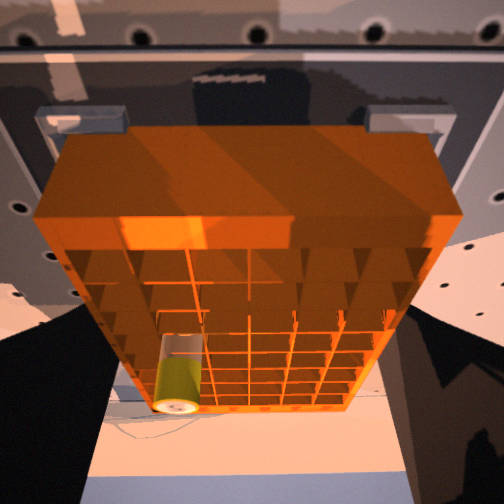

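execute_actions(actions=[{"rows":[[0.25,0.83,1.29,-1.13,0.02,0.19,-0.1,0.925,2.008,1.545,-1.075,0,0.85,0.93],[0.25,0.78,1.25,-1.10,0.02,0.18,-0.1,0.925,2.006,1.553,-1.082,0,0.85,0.93],[0.25,0.73,1.21,-1.07,0.02,0.17,-0.1,0.925,2.005,1.558,-1.09,0,0.85,0.93],[0.25,0.68,1.17,-1.04,0.01,0.16,-0.1,0.925,2.004,1.563,-1.098,0,0.85,0.93],[0.25,0.63,1.13,-1.01,0.01,0.15,-0.1,0.925,2.003,1.569,-1.106,0,0.85,0.93],[0.25,0.58,1.09,-0.98,0.01,0.14,-0.1,0.925,2.002,1.575,-1.114,0,0.85,0.93],[0.25,0.53,1.05,-0.95,0,0.13,-0.1,0.925,2.001,1.581,-1.122,0,0.85,0.93],[0.25,0.48,1.01,-0.92,0,0.12,-0.1,0.925,2.0,1.588,-1.131,0,0.85,0.93],[0.25,0.43,0.97,-0.89,0,0.11,-0.1,0.925,1.998,1.595,-1.14,0,0.85,0.93],[0.25,0.38,0.93,-0.86,0,0.10,-0.1,0.925,1.997,1.603,-1.15,0,0.85,0.93],[0.25,0.33,0.89,-0.83,0,0.08,-0.1,0.925,1.995,1.611,-1.16,0,0.85,0.93],[0.25,0.28,0.85,-0.80,0,0.06,-0.1,0.925,1.994,1.62,-1.171,0,0.85,0.93],[0.25,0.23,0.81,-0.76,0,0.04,-0.1,0.925,1.992,1.63,-1.183,0,0.85,0.93],[0.25,0.19,0.77,-0.72,0,0.02,-0.1,0.925,1.99,1.64,-1.195,0,0.85,0.93],[0.25,0.15,0.74,-0.68,0,0.01,-0.1,0.925,1.988,1.65,-1.207,0,0.85,0.93]],"steps":15}], pictures=false)

execute_actions(actions=[{"rows":[[0.25,0.12,0.72,-0.64,0,0,-0.1,0.925,1.986,1.661,-1.22,0,0.85,0.93],[0.25,0.1,0.70,-0.60,0,0,-0.1,0.925,1.985,1.672,-1.233,0,0.85,0.93],[0.25,0.1,0.70,-0.56,0,0,-0.1,0.925,1.984,1.684,-1.246,0,0.85,0.93],[0.25,0.1,0.70,-0.52,0,0,-0.1,0.925,1.983,1.696,-1.259,0,0.85,0.93],[0.25,0.1,0.70,-0.48,0,0,-0.1,0.925,1.982,1.708,-1.272,0,0.85,0.93],[0.25,0.1,0.70,-0.44,0,0,-0.1,0.925,1.981,1.72,-1.285,0,0.85,0.93],[0.25,0.1,0.70,-0.41,0,0,-0.1,0.925,1.98,1.732,-1.298,0,0.85,0.93],[0.25,0.1,0.70,-0.38,0,0,-0.1,0.925,1.979,1.744,-1.311,0,0.85,0.93],[0.25,0.1,0.70,-0.36,0,0,-0.1,0.925,1.978,1.756,-1.324,0,0.85,0.93],[0.25,0.1,0.70,-0.35,0,0,-0.1,0.925,1.977,1.768,-1.337,0,0.85,0.93],[0.25,0.1,0.70,-0.35,0,0,-0.1,0.925,1.977,1.78,-1.35,0,0.85,0.93],[0.25,0.1,0.70,-0.35,0,0,-0.1,0.925,1.977,1.79,-1.36,0,0.85,0.93],[0.25,0.1,0.70,-0.35,0,0,-0.1,0.925,1.977,1.80,-1.366,0,0.85,0.93],[0.25,0.1,0.70,-0.35,0,0,-0.1,0.925,1.977,1.807,-1.366,0,0.85,0.93],[0.25,0.1,0.70,-0.35,0,0,-0.1,0.925,1.977,1.81,-1.366,0,0.85,0.93]],"steps":15}])

Scene clock: 1011.70 s of 18600.00 s.
left_arm: end_effector_position=(+0.2107, +0.2706, +0.2607) grip_measured=-0.100 end_effector_quat_wxyz=(+0.615, -0.020, +0.786, +0.061) | right_arm: end_effector_position=(+0.2617, -0.0003, +0.0564) grip_measured=+0.959 end_effector_quat_wxyz=(+0.000, +0.019, +1.000, +0.003)
Joint positions: left_arm=[ 0.259  0.224  0.824 -0.838  0.011  0.075  0.039] | right_arm=[ 0.932  2.023  1.603 -1.147 -0.004  0.844  0.086]
Joint velocities: left_arm=[-0.007 -1.209 -1.101  0.842 -0.051 -0.447 -0.   ] | right_arm=[-0.007 -0.066  0.286 -0.315  0.022 -0.037  0.   ]
Joint torques (N m, as the arm reports them, + toward a larger angle): left_arm=[-0.76  3.71  4.32  2.14  0.03  0.1 ] | right_arm=[ -0.41 -11.35   8.11   0.36   0.09   0.13]
Steps of this call (steps 1 to 30: the robot went on to your last target; steps 31 to 90: nothing new was sent; then 22.23 s passed at rest; steps 91 to 105: all 15 steps of this action). Readings (joint positions):
91: left_arm=[0.259 0.860 1.338 -1.164 0.029 0.204] | right_arm=[0.932 2.028 1.524 -1.065 -0.004 0.844]
92: left_arm=[0.259 0.848 1.320 -1.148 0.029 0.200] | right_arm=[0.932 2.028 1.524 -1.065 -0.004 0.844]
94: left_arm=[0.259 0.788 1.251 -1.111 0.027 0.190] | right_arm=[0.932 2.028 1.526 -1.067 -0.004 0.844]
98: left_arm=[0.259 0.582 1.092 -1.037 0.019 0.160] | right_arm=[0.932 2.028 1.547 -1.088 -0.004 0.844]
105: the state above

Scene clock: 1012.20 s of 18600.00 s.
left_arm: end_effector_position=(+0.2250, +0.2700, +0.3418) grip_measured=-0.100 end_effector_quat_wxyz=(+0.774, -0.037, +0.631, +0.052) | right_arm: end_effector_position=(+0.2640, +0.0020, +0.1058) grip_measured=+0.959 end_effector_quat_wxyz=(+0.006, +0.019, +1.000, +0.009)
Joint positions: left_arm=[ 0.259  0.113  0.719 -0.402  0.01   0.008  0.039] | right_arm=[ 0.932  2.002  1.772 -1.319 -0.004  0.844  0.086]
Joint velocities: left_arm=[-0.007 -0.002 -0.002  0.271  0.007 -0.007 -0.002] | right_arm=[-0.002 -0.032  0.203 -0.168 -0.007 -0.066  0.001]
Joint torques (N m, as the arm reports them, + toward a larger angle): left_arm=[-0.69  3.07  4.09  1.91  0.    0.14] | right_arm=[ -0.42 -10.68   7.86   0.34   0.09   0.13]
Steps of this call (steps 1 to 15: all 15 steps of this action). Readings (joint positions):
1: left_arm=[0.259 0.185 0.789 -0.808 0.011 0.061] | right_arm=[0.932 2.020 1.614 -1.158 -0.004 0.844]
2: left_arm=[0.259 0.152 0.760 -0.776 0.010 0.050] | right_arm=[0.932 2.018 1.624 -1.169 -0.004 0.844]
4: left_arm=[0.259 0.117 0.726 -0.713 0.010 0.034] | right_arm=[0.932 2.013 1.647 -1.192 -0.004 0.844]
8: left_arm=[0.259 0.113 0.719 -0.559 0.010 0.017] | right_arm=[0.932 2.008 1.696 -1.241 -0.004 0.844]
15: the state above

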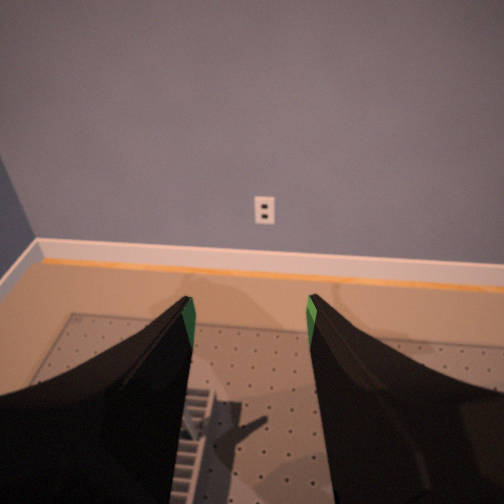

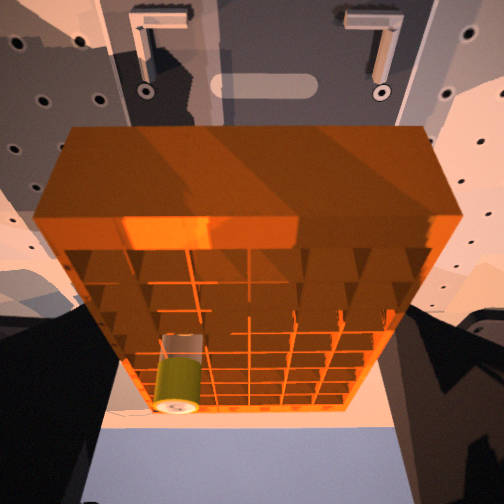

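execute_actions(actions=[{"rows":[[0.25,0.1,0.70,-0.4,0,0,0,0.91,1.97,1.80,-1.362,0,0.83,0.93],[0.25,0.1,0.70,-0.42,0,0,0.1,0.895,1.965,1.79,-1.36,0,0.815,0.93],[0.25,0.1,0.70,-0.44,0,0,0.2,0.875,1.96,1.78,-1.358,0,0.795,0.93],[0.25,0.1,0.70,-0.46,0,0,0.3,0.85,1.955,1.77,-1.355,0,0.77,0.93],[0.25,0.1,0.70,-0.48,0,0,0.4,0.82,1.95,1.76,-1.352,0,0.74,0.93],[0.24,0.1,0.70,-0.5,0,0,0.5,0.785,1.945,1.752,-1.35,0,0.705,0.93],[0.22,0.1,0.70,-0.5,0,0,0.6,0.75,1.94,1.745,-1.347,0,0.67,0.93],[0.19,0.1,0.70,-0.5,0,0,0.7,0.712,1.935,1.738,-1.344,0,0.632,0.93],[0.155,0.1,0.70,-0.5,0,0,0.8,0.674,1.93,1.731,-1.341,0,0.594,0.93],[0.12,0.1,0.70,-0.5,0,0,0.9,0.636,1.925,1.724,-1.338,0,0.556,0.93],[0.08,0.1,0.70,-0.5,0,0,1,0.598,1.92,1.717,-1.335,0,0.518,0.93],[0.04,0.1,0.70,-0.5,0,0,1,0.56,1.915,1.71,-1.332,0,0.48,0.93],[0,0.1,0.70,-0.5,0,0,1,0.522,1.91,1.703,-1.329,0,0.442,0.93],[-0.04,0.1,0.70,-0.5,0,0,1,0.484,1.905,1.696,-1.326,0,0.404,0.93],[-0.08,0.1,0.70,-0.5,0,0,1,0.446,1.90,1.689,-1.323,0,0.366,0.93]],"steps":15}], pictures=false)

execute_actions(actions=[{"rows":[[-0.12,0.1,0.70,-0.5,0,0,1,0.408,1.896,1.682,-1.32,0,0.327,0.93],[-0.16,0.1,0.70,-0.5,0,0,1,0.37,1.892,1.675,-1.317,0,0.288,0.93],[-0.20,0.1,0.70,-0.5,0,0,1,0.332,1.888,1.668,-1.314,0,0.249,0.93],[-0.24,0.1,0.70,-0.5,0,0,1,0.294,1.884,1.661,-1.311,0,0.21,0.93],[-0.28,0.1,0.70,-0.5,0,0,1,0.256,1.88,1.654,-1.308,0,0.171,0.93],[-0.32,0.1,0.70,-0.5,0,0,1,0.218,1.876,1.647,-1.305,0,0.132,0.93],[-0.36,0.1,0.70,-0.5,0,0,1,0.18,1.872,1.64,-1.302,0,0.093,0.93],[-0.40,0.1,0.70,-0.5,0,0,1,0.142,1.868,1.633,-1.299,0,0.054,0.93],[-0.44,0.1,0.70,-0.5,0,0,1,0.104,1.864,1.626,-1.296,0,0.015,0.93],[-0.48,0.1,0.70,-0.5,0,0,1,0.066,1.86,1.619,-1.293,0,-0.024,0.93],[-0.52,0.1,0.70,-0.5,0,0,1,0.028,1.857,1.612,-1.29,0,-0.063,0.93],[-0.56,0.1,0.70,-0.5,0,0,1,-0.01,1.855,1.607,-1.289,0,-0.102,0.93],[-0.60,0.1,0.70,-0.5,0,0,1,-0.048,1.855,1.605,-1.289,0,-0.141,0.93],[-0.64,0.1,0.70,-0.5,0,0,1,-0.086,1.855,1.605,-1.289,0,-0.18,0.93],[-0.68,0.1,0.70,-0.5,0,0,1,-0.124,1.855,1.605,-1.289,0,-0.219,0.93]],"steps":15}], pictures=false)

execute_actions(actions=[{"rows":[[-0.72,0.1,0.70,-0.5,0,0,1,-0.162,1.855,1.605,-1.289,0,-0.258,0.93],[-0.76,0.1,0.70,-0.5,0,0,1,-0.2,1.855,1.605,-1.289,0,-0.297,0.93],[-0.80,0.1,0.70,-0.5,0,0,1,-0.238,1.855,1.605,-1.289,0,-0.336,0.93],[-0.84,0.1,0.70,-0.5,0,0,1,-0.274,1.855,1.605,-1.289,0,-0.373,0.93],[-0.88,0.1,0.70,-0.5,0,0,1,-0.308,1.855,1.605,-1.289,0,-0.408,0.93],[-0.92,0.1,0.70,-0.5,0,0,1,-0.34,1.855,1.605,-1.289,0,-0.44,0.93],[-0.96,0.1,0.70,-0.5,0,0,1,-0.368,1.855,1.605,-1.289,0,-0.468,0.93],[-0.995,0.1,0.70,-0.5,0,0,1,-0.393,1.855,1.605,-1.289,0,-0.493,0.93],[-1.025,0.1,0.70,-0.5,0,0,1,-0.415,1.855,1.605,-1.289,0,-0.515,0.93],[-1.05,0.1,0.70,-0.5,0,0,1,-0.433,1.855,1.605,-1.289,0,-0.533,0.93],[-1.07,0.1,0.70,-0.5,0,0,1,-0.447,1.855,1.605,-1.289,0,-0.547,0.93],[-1.085,0.1,0.70,-0.5,0,0,1,-0.457,1.855,1.605,-1.289,0,-0.557,0.93],[-1.095,0.1,0.70,-0.5,0,0,1,-0.464,1.855,1.605,-1.289,0,-0.564,0.93],[-1.1,0.1,0.70,-0.5,0,0,1,-0.468,1.855,1.605,-1.289,0,-0.568,0.93],[-1.1,0.1,0.70,-0.5,0,0,1,-0.47,1.855,1.605,-1.289,0,-0.568,0.93]],"steps":15}], pictures=false)

execute_actions(actions=[{"steps":15}])

Scene clock: 1055.77 s of 18600.00 s.
left_arm: end_effector_position=(+0.2247, +0.2233, +0.3202) grip_measured=+1.000 end_effector_quat_wxyz=(+0.746, +0.047, +0.662, -0.049) | right_arm: end_effector_position=(+0.3383, -0.1349, +0.1142) grip_measured=+0.959 end_effector_quat_wxyz=(+0.003, +0.068, +0.998, +0.004)
Joint positions: left_arm=[-0.009  0.113  0.719 -0.487  0.004  0.005  0.087] | right_arm=[ 0.511  1.938  1.714 -1.338 -0.003  0.522  0.086]
Joint velocities: left_arm=[-1.184 -0.022 -0.002 -0.051 -0.051 -0.037  0.   ] | right_arm=[-1.062 -0.139 -0.198  0.095  0.022 -1.004  0.   ]
Joint torques (N m, as the arm reports them, + toward a larger angle): left_arm=[0.07 3.02 4.14 1.77 0.02 0.11] | right_arm=[  0.14 -10.54   4.92   0.65   0.08   0.02]
Steps of this call (steps 1 to 30: the robot went on to your last target; steps 31 to 90: nothing new was sent; then 40.07 s passed at rest; steps 91 to 105: all 15 steps of this action). Readings (joint positions):
91: left_arm=[0.259 0.113 0.719 -0.371 0.010 0.005] | right_arm=[0.931 1.999 1.783 -1.348 -0.004 0.843]
92: left_arm=[0.259 0.113 0.719 -0.377 0.010 0.005] | right_arm=[0.928 1.999 1.783 -1.348 -0.004 0.840]
94: left_arm=[0.259 0.113 0.719 -0.398 0.010 0.005] | right_arm=[0.910 1.996 1.783 -1.348 -0.005 0.823]
98: left_arm=[0.236 0.113 0.719 -0.453 0.007 0.005] | right_arm=[0.801 1.971 1.763 -1.348 -0.007 0.745]
105: the state above

Scene clock: 1056.27 s of 18600.00 s.
left_arm: end_effector_position=(+0.1807, +0.1286, +0.3186) grip_measured=+1.000 end_effector_quat_wxyz=(+0.697, +0.240, +0.622, -0.266) | right_arm: end_effector_position=(+0.3450, -0.3378, +0.1092) grip_measured=+0.959 end_effector_quat_wxyz=(+0.002, +0.065, +0.998, -0.000)
Joint positions: left_arm=[-0.609  0.113  0.719 -0.494  0.001  0.004  0.087] | right_arm=[-0.054  1.883  1.62  -1.304  0.    -0.048  0.086]
Joint velocities: left_arm=[-1.16  -0.012 -0.007 -0.037 -0.037 -0.051  0.   ] | right_arm=[-1.043 -0.007 -0.046  0.051  0.081 -1.077 -0.001]
Joint torques (N m, as the arm reports them, + toward a larger angle): left_arm=[0.03 3.01 4.15 1.8  0.05 0.13] | right_arm=[ -0.33 -10.06   4.75   0.75  -0.02   0.03]
Steps of this call (steps 1 to 15: all 15 steps of this action). Readings (joint positions):
1: left_arm=[-0.049 0.113 0.719 -0.489 0.004 0.005] | right_arm=[0.473 1.933 1.707 -1.336 -0.003 0.486]
2: left_arm=[-0.089 0.113 0.719 -0.490 0.004 0.005] | right_arm=[0.436 1.929 1.699 -1.334 -0.002 0.449]
4: left_arm=[-0.169 0.113 0.719 -0.491 0.003 0.005] | right_arm=[0.363 1.920 1.685 -1.329 -0.002 0.375]
8: left_arm=[-0.329 0.113 0.719 -0.493 0.002 0.005] | right_arm=[0.213 1.903 1.658 -1.318 -0.001 0.222]
15: the state above

Scene clock: 1056.77 s of 18600.00 s.
left_arm: end_effector_position=(+0.1116, +0.0813, +0.3186) grip_measured=+1.000 end_effector_quat_wxyz=(+0.614, +0.380, +0.547, -0.423) | right_arm: end_effector_position=(+0.2913, -0.4743, +0.1088) grip_measured=+0.959 end_effector_quat_wxyz=(+0.003, +0.042, +0.999, -0.003)
Joint positions: left_arm=[-1.086  0.113  0.719 -0.494  0.     0.004  0.087] | right_arm=[-0.464  1.883  1.618 -1.298  0.002 -0.504  0.086]
Joint velocities: left_arm=[-0.164  0.007  0.002 -0.007 -0.081  0.007  0.   ] | right_arm=[-0.115  0.022 -0.012  0.051  0.022 -0.418  0.001]
Joint torques (N m, as the arm reports them, + toward a larger angle): left_arm=[-0.25  3.    4.15  1.8   0.09  0.13] | right_arm=[  0.12 -10.08   4.78   0.7   -0.07   0.01]
Steps of this call (steps 1 to 15: all 15 steps of this action). Readings (joint positions):
1: left_arm=[-0.649 0.113 0.719 -0.494 0.001 0.004] | right_arm=[-0.092 1.883 1.619 -1.303 0.000 -0.087]
2: left_arm=[-0.689 0.113 0.719 -0.494 0.001 0.004] | right_arm=[-0.130 1.883 1.618 -1.302 0.000 -0.126]
4: left_arm=[-0.769 0.113 0.719 -0.494 0.001 0.004] | right_arm=[-0.205 1.883 1.618 -1.300 0.000 -0.204]
8: left_arm=[-0.928 0.113 0.719 -0.494 0.000 0.004] | right_arm=[-0.345 1.883 1.618 -1.298 0.001 -0.347]
15: the state above

Scene clock: 1057.27 s of 18600.00 s.
left_arm: end_effector_position=(+0.1107, +0.0810, +0.3186) grip_measured=+1.000 end_effector_quat_wxyz=(+0.613, +0.382, +0.546, -0.424) | right_arm: end_effector_position=(+0.2907, -0.4771, +0.1088) grip_measured=+0.959 end_effector_quat_wxyz=(+0.003, +0.017, +1.000, -0.003)
Joint positions: left_arm=[-1.091  0.113  0.719 -0.494  0.     0.004  0.087] | right_arm=[-0.466  1.883  1.618 -1.298  0.002 -0.557  0.086]
Joint velocities: left_arm=[-0.012 -0.002 -0.002 -0.037 -0.007 -0.007  0.   ] | right_arm=[-0.007  0.002  0.002 -0.037  0.051 -0.007 -0.   ]
Joint torques (N m, as the arm reports them, + toward a larger angle): left_arm=[-0.7   3.01  4.16  1.8   0.09  0.13] | right_arm=[ -0.22 -10.08   4.77   0.7   -0.07   0.02]
Steps of this call (steps 1 to 15: the robot went on to your last target). Readings (joint positions):
1: left_arm=[-1.090 0.113 0.719 -0.494 0.000 0.004] | right_arm=[-0.466 1.883 1.618 -1.298 0.002 -0.515]
2: left_arm=[-1.091 0.113 0.719 -0.494 0.000 0.004] | right_arm=[-0.466 1.883 1.618 -1.298 0.002 -0.524]
4: left_arm=[-1.091 0.113 0.719 -0.494 0.000 0.004] | right_arm=[-0.466 1.883 1.618 -1.298 0.002 -0.537]
8: left_arm=[-1.091 0.113 0.719 -0.494 0.000 0.004] | right_arm=[-0.466 1.883 1.618 -1.298 0.002 -0.550]
15: the state above

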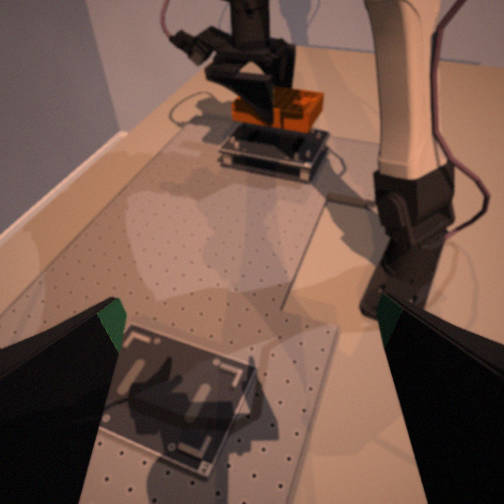

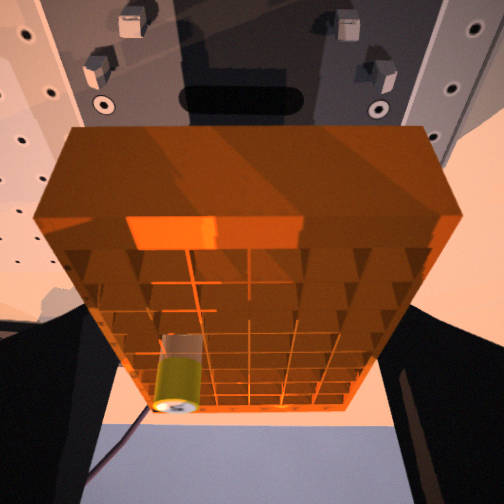

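execute_actions(actions=[{"rows":[[-1.1,0.1,0.70,-0.5,0,0,1,-0.45,1.87,1.595,-1.285,0,-0.55,0.93],[-1.1,0.1,0.70,-0.5,0,0,1,-0.45,1.87,1.588,-1.277,0,-0.54,0.93],[-1.1,0.1,0.70,-0.5,0,0,1,-0.45,1.87,1.581,-1.269,0,-0.53,0.93],[-1.1,0.1,0.70,-0.5,0,0,1,-0.453,1.87,1.574,-1.261,0,-0.525,0.93],[-1.1,0.1,0.70,-0.5,0,0,1,-0.453,1.87,1.567,-1.253,0,-0.525,0.93],[-1.1,0.1,0.70,-0.5,0,0,1,-0.453,1.87,1.56,-1.245,0,-0.525,0.93],[-1.1,0.1,0.70,-0.5,0,0,1,-0.453,1.87,1.553,-1.237,0,-0.525,0.93],[-1.1,0.1,0.70,-0.5,0,0,1,-0.453,1.87,1.546,-1.229,0,-0.525,0.93],[-1.1,0.1,0.70,-0.5,0,0,1,-0.453,1.87,1.539,-1.221,0,-0.525,0.93],[-1.1,0.1,0.70,-0.5,0,0,1,-0.453,1.87,1.532,-1.213,0,-0.525,0.93],[-1.1,0.1,0.70,-0.5,0,0,1,-0.453,1.87,1.525,-1.205,0,-0.525,0.93],[-1.1,0.1,0.70,-0.5,0,0,1,-0.453,1.87,1.518,-1.198,0,-0.525,0.93],[-1.1,0.1,0.70,-0.5,0,0,1,-0.453,1.87,1.512,-1.194,0,-0.525,0.93]],"steps":15}], pictures=false)

execute_actions(actions=[{"steps":12}])

Scene clock: 1075.93 s of 18600.00 s.
left_arm: end_effector_position=(+0.1107, +0.0810, +0.3186) grip_measured=+1.000 end_effector_quat_wxyz=(+0.613, +0.382, +0.546, -0.424) | right_arm: end_effector_position=(+0.2847, -0.4721, +0.0862) grip_measured=+0.959 end_effector_quat_wxyz=(-0.007, +0.028, +1.000, +0.003)
Joint positions: left_arm=[-1.091  0.113  0.719 -0.494  0.     0.004  0.087] | right_arm=[-0.466  1.883  1.525 -1.227  0.002 -0.536  0.086]
Joint velocities: left_arm=[-0.007 -0.002 -0.002 -0.051  0.007  0.007  0.   ] | right_arm=[-0.017 -0.002 -0.081  0.139 -0.022  0.037  0.001]
Joint torques (N m, as the arm reports them, + toward a larger angle): left_arm=[-0.69  3.01  4.16  1.8   0.09  0.13] | right_arm=[ 1.11 -8.92  5.1   0.79 -0.07  0.14]
Steps of this call (steps 1 to 15: the robot went on to your last target; steps 16 to 90: nothing new was sent; then 15.17 s passed at rest; steps 91 to 105: all 15 steps of this action). Readings (joint positions):
91: left_arm=[-1.091 0.113 0.719 -0.494 0.000 0.004] | right_arm=[-0.466 1.883 1.617 -1.297 0.002 -0.559]
92: left_arm=[-1.091 0.113 0.719 -0.494 0.000 0.004] | right_arm=[-0.466 1.883 1.613 -1.296 0.002 -0.557]
94: left_arm=[-1.091 0.113 0.719 -0.494 0.000 0.004] | right_arm=[-0.466 1.883 1.600 -1.289 0.002 -0.550]
98: left_arm=[-1.091 0.113 0.719 -0.494 0.000 0.004] | right_arm=[-0.466 1.883 1.569 -1.271 0.002 -0.541]
105: the state above

Scene clock: 1076.33 s of 18600.00 s.
left_arm: end_effector_position=(+0.1107, +0.0810, +0.3186) grip_measured=+1.000 end_effector_quat_wxyz=(+0.613, +0.382, +0.546, -0.424) | right_arm: end_effector_position=(+0.2876, -0.4740, +0.0851) grip_measured=+0.959 end_effector_quat_wxyz=(-0.001, +0.029, +1.000, -0.001)
Joint positions: left_arm=[-1.091  0.113  0.719 -0.494  0.     0.004  0.087] | right_arm=[-0.466  1.883  1.523 -1.211  0.002 -0.534  0.086]
Joint velocities: left_arm=[ 0.007  0.002 -0.002 -0.007 -0.081 -0.037  0.   ] | right_arm=[ 0.002  0.002  0.007 -0.022 -0.081 -0.007 -0.   ]
Joint torques (N m, as the arm reports them, + toward a larger angle): left_arm=[-0.69  3.01  4.16  1.8   0.09  0.12] | right_arm=[ 1.12 -8.9   4.91  0.77 -0.07  0.15]
Steps of this call (steps 1 to 12: the robot went on to your last target). Readings (joint positions):
1: left_arm=[-1.091 0.113 0.719 -0.494 0.000 0.004] | right_arm=[-0.466 1.883 1.523 -1.225 0.002 -0.535]
2: left_arm=[-1.091 0.113 0.719 -0.494 0.000 0.004] | right_arm=[-0.466 1.883 1.523 -1.223 0.002 -0.535]
4: left_arm=[-1.091 0.113 0.719 -0.494 0.000 0.004] | right_arm=[-0.466 1.883 1.523 -1.218 0.002 -0.535]
8: left_arm=[-1.091 0.113 0.719 -0.494 0.000 0.004] | right_arm=[-0.466 1.883 1.523 -1.213 0.002 -0.534]
12: the state above

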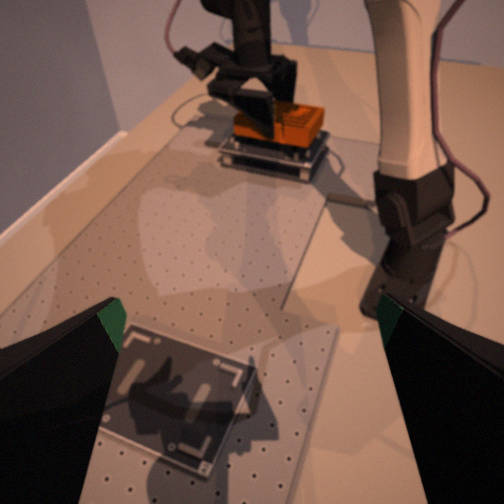

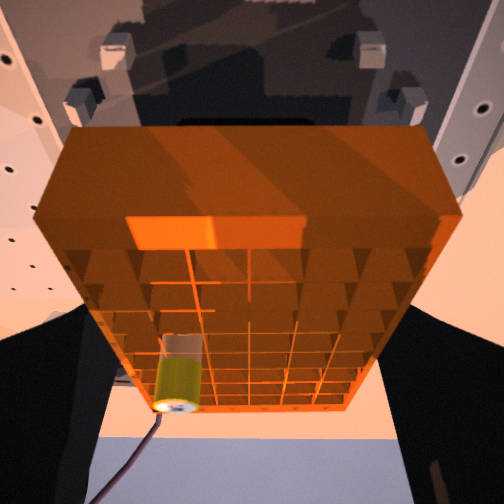

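execute_actions(actions=[{"rows":[[-1.1,0.1,0.70,-0.5,0,0,1,-0.445,1.895,1.505,-1.185,0,-0.53,0.93],[-1.1,0.1,0.70,-0.5,0,0,1,-0.445,1.90,1.50,-1.177,0,-0.53,0.93],[-1.1,0.1,0.70,-0.5,0,0,1,-0.445,1.90,1.496,-1.17,0,-0.53,0.93],[-1.1,0.1,0.70,-0.5,0,0,1,-0.451,1.90,1.493,-1.163,0,-0.53,0.93],[-1.1,0.1,0.70,-0.5,0,0,1,-0.451,1.90,1.49,-1.157,0,-0.53,0.93],[-1.1,0.1,0.70,-0.5,0,0,1,-0.451,1.90,1.487,-1.155,0,-0.53,0.93]],"steps":15}], pictures=false)

execute_actions(actions=[{"steps":8}])

zoom_image(camera="cam_left_wrist", region=[200, 70, 350, 200])

Scene clock: 1100.17 s of 18600.00 s.
left_arm: end_effector_position=(+0.1107, +0.0810, +0.3186) grip_measured=+1.000 end_effector_quat_wxyz=(+0.613, +0.382, +0.546, -0.424) | right_arm: end_effector_position=(+0.2889, -0.4722, +0.0732) grip_measured=+0.959 end_effector_quat_wxyz=(-0.007, +0.025, +1.000, +0.003)
Joint positions: left_arm=[-1.091  0.113  0.719 -0.494  0.     0.004  0.087] | right_arm=[-0.459  1.902  1.499 -1.181  0.003 -0.534  0.086]
Joint velocities: left_arm=[-0.022 -0.007 -0.007  0.007 -0.007 -0.007  0.   ] | right_arm=[ 0.002  0.002 -0.002  0.007 -0.081 -0.007 -0.   ]
Joint torques (N m, as the arm reports them, + toward a larger angle): left_arm=[-0.69  3.    4.15  1.8   0.09  0.13] | right_arm=[ 0.67 -8.2   4.79  0.89 -0.07  0.11]
Steps of this call (steps 1 to 30: the robot went on to your last target; steps 31 to 90: nothing new was sent; then 20.33 s passed at rest; steps 91 to 105: all 15 steps of this action). Readings (joint positions):
91: left_arm=[-1.091 0.113 0.719 -0.494 0.000 0.004] | right_arm=[-0.466 1.884 1.523 -1.210 0.002 -0.534]
92: left_arm=[-1.091 0.113 0.719 -0.494 0.000 0.004] | right_arm=[-0.464 1.886 1.523 -1.207 0.002 -0.534]
94: left_arm=[-1.091 0.113 0.719 -0.494 0.000 0.004] | right_arm=[-0.460 1.892 1.516 -1.196 0.002 -0.534]
98: left_arm=[-1.091 0.113 0.719 -0.494 0.000 0.004] | right_arm=[-0.459 1.902 1.499 -1.182 0.002 -0.534]
105: the state above

Scene clock: 1100.43 s of 18600.00 s.
left_arm: end_effector_position=(+0.1107, +0.0810, +0.3186) grip_measured=+1.000 end_effector_quat_wxyz=(+0.613, +0.382, +0.546, -0.424) | right_arm: end_effector_position=(+0.2889, -0.4722, +0.0732) grip_measured=+0.959 end_effector_quat_wxyz=(-0.007, +0.025, +1.000, +0.003)
Joint positions: left_arm=[-1.091  0.113  0.719 -0.494  0.     0.004  0.087] | right_arm=[-0.459  1.902  1.499 -1.181  0.003 -0.534  0.086]
Joint velocities: left_arm=[ 0.012 -0.007  0.002 -0.022 -0.037 -0.037  0.   ] | right_arm=[-0.007 -0.017 -0.007  0.066  0.007 -0.007 -0.001]
Joint torques (N m, as the arm reports them, + toward a larger angle): left_arm=[-0.69  3.01  4.15  1.8   0.09  0.12] | right_arm=[ 0.72 -8.15  4.8   0.88 -0.07  0.12]
Steps of this call (steps 1 to 8: the robot went on to your last target). Readings (joint positions):
1: left_arm=[-1.091 0.113 0.719 -0.494 0.000 0.004] | right_arm=[-0.459 1.902 1.499 -1.181 0.003 -0.534]
2: left_arm=[-1.091 0.113 0.719 -0.494 0.000 0.004] | right_arm=[-0.459 1.902 1.499 -1.181 0.003 -0.534]
4: left_arm=[-1.091 0.113 0.719 -0.494 0.000 0.004] | right_arm=[-0.459 1.902 1.499 -1.181 0.003 -0.534]
8: the state above

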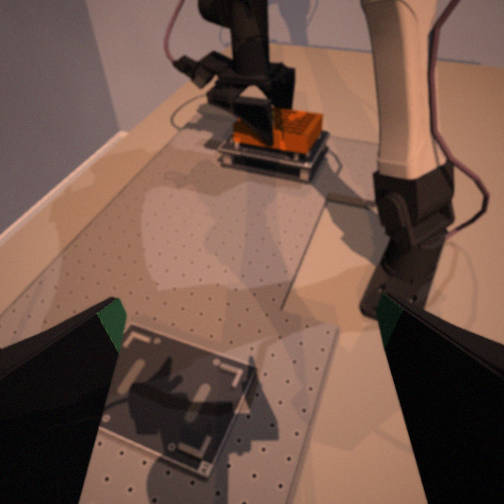

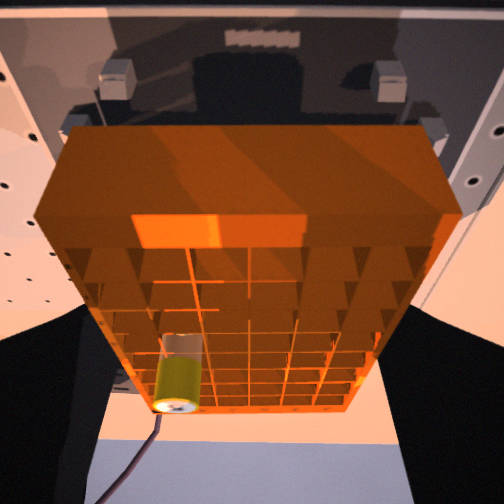

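Region (200, 70, 350, 200) of cam_left_wrist's 504x504 image, scaled by 3.360, with more detail than that image has; it fills the top 437 rows of this view, and the rest is white.

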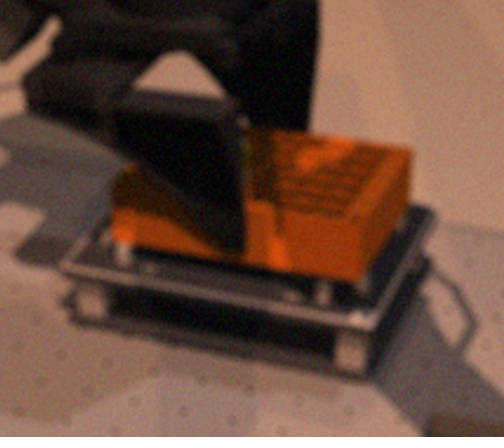

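execute_actions(actions=[])

Scene clock: 1124.20 s of 18600.00 s.
left_arm: end_effector_position=(+0.1107, +0.0810, +0.3186) grip_measured=+1.000 end_effector_quat_wxyz=(+0.613, +0.382, +0.546, -0.424) | right_arm: end_effector_position=(+0.2889, -0.4722, +0.0732) grip_measured=+0.959 end_effector_quat_wxyz=(-0.007, +0.025, +1.000, +0.003)
Joint positions: left_arm=[-1.091  0.113  0.719 -0.494  0.     0.004  0.087] | right_arm=[-0.459  1.902  1.499 -1.181  0.003 -0.534  0.086]
Joint velocities: left_arm=[ 0.012 -0.002  0.012 -0.022  0.007 -0.051  0.   ] | right_arm=[-0.012 -0.007  0.007 -0.051 -0.051 -0.051  0.   ]
Joint torques (N m, as the arm reports them, + toward a larger angle): left_arm=[-0.69  3.02  4.15  1.8   0.09  0.13] | right_arm=[ 0.73 -8.2   4.79  0.87 -0.07  0.11]
Steps of this call (steps 1 to 15: the robot went on to your last target; steps 16 to 90: nothing new was sent; then 20.77 s passed at rest). Readings (joint positions):
1: left_arm=[-1.091 0.113 0.719 -0.494 0.000 0.004] | right_arm=[-0.459 1.902 1.499 -1.181 0.003 -0.534]
2: left_arm=[-1.091 0.113 0.719 -0.494 0.000 0.004] | right_arm=[-0.459 1.902 1.499 -1.181 0.003 -0.534]
4: left_arm=[-1.091 0.113 0.719 -0.494 0.000 0.004] | right_arm=[-0.459 1.902 1.499 -1.181 0.003 -0.534]
8: left_arm=[-1.091 0.113 0.719 -0.494 0.000 0.004] | right_arm=[-0.459 1.902 1.499 -1.181 0.003 -0.534]
90: the state above
All arms were judged still, so your last target was given up. Only a new action makes them travel on or press farther. Fingers that are still opening or closing keep moving.

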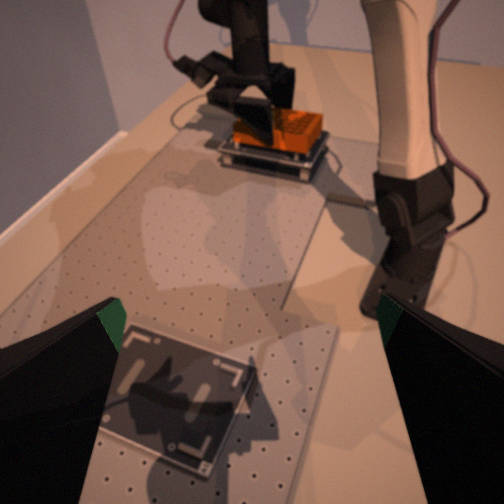

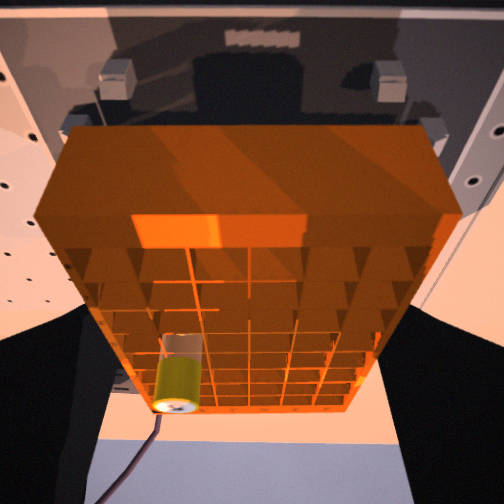

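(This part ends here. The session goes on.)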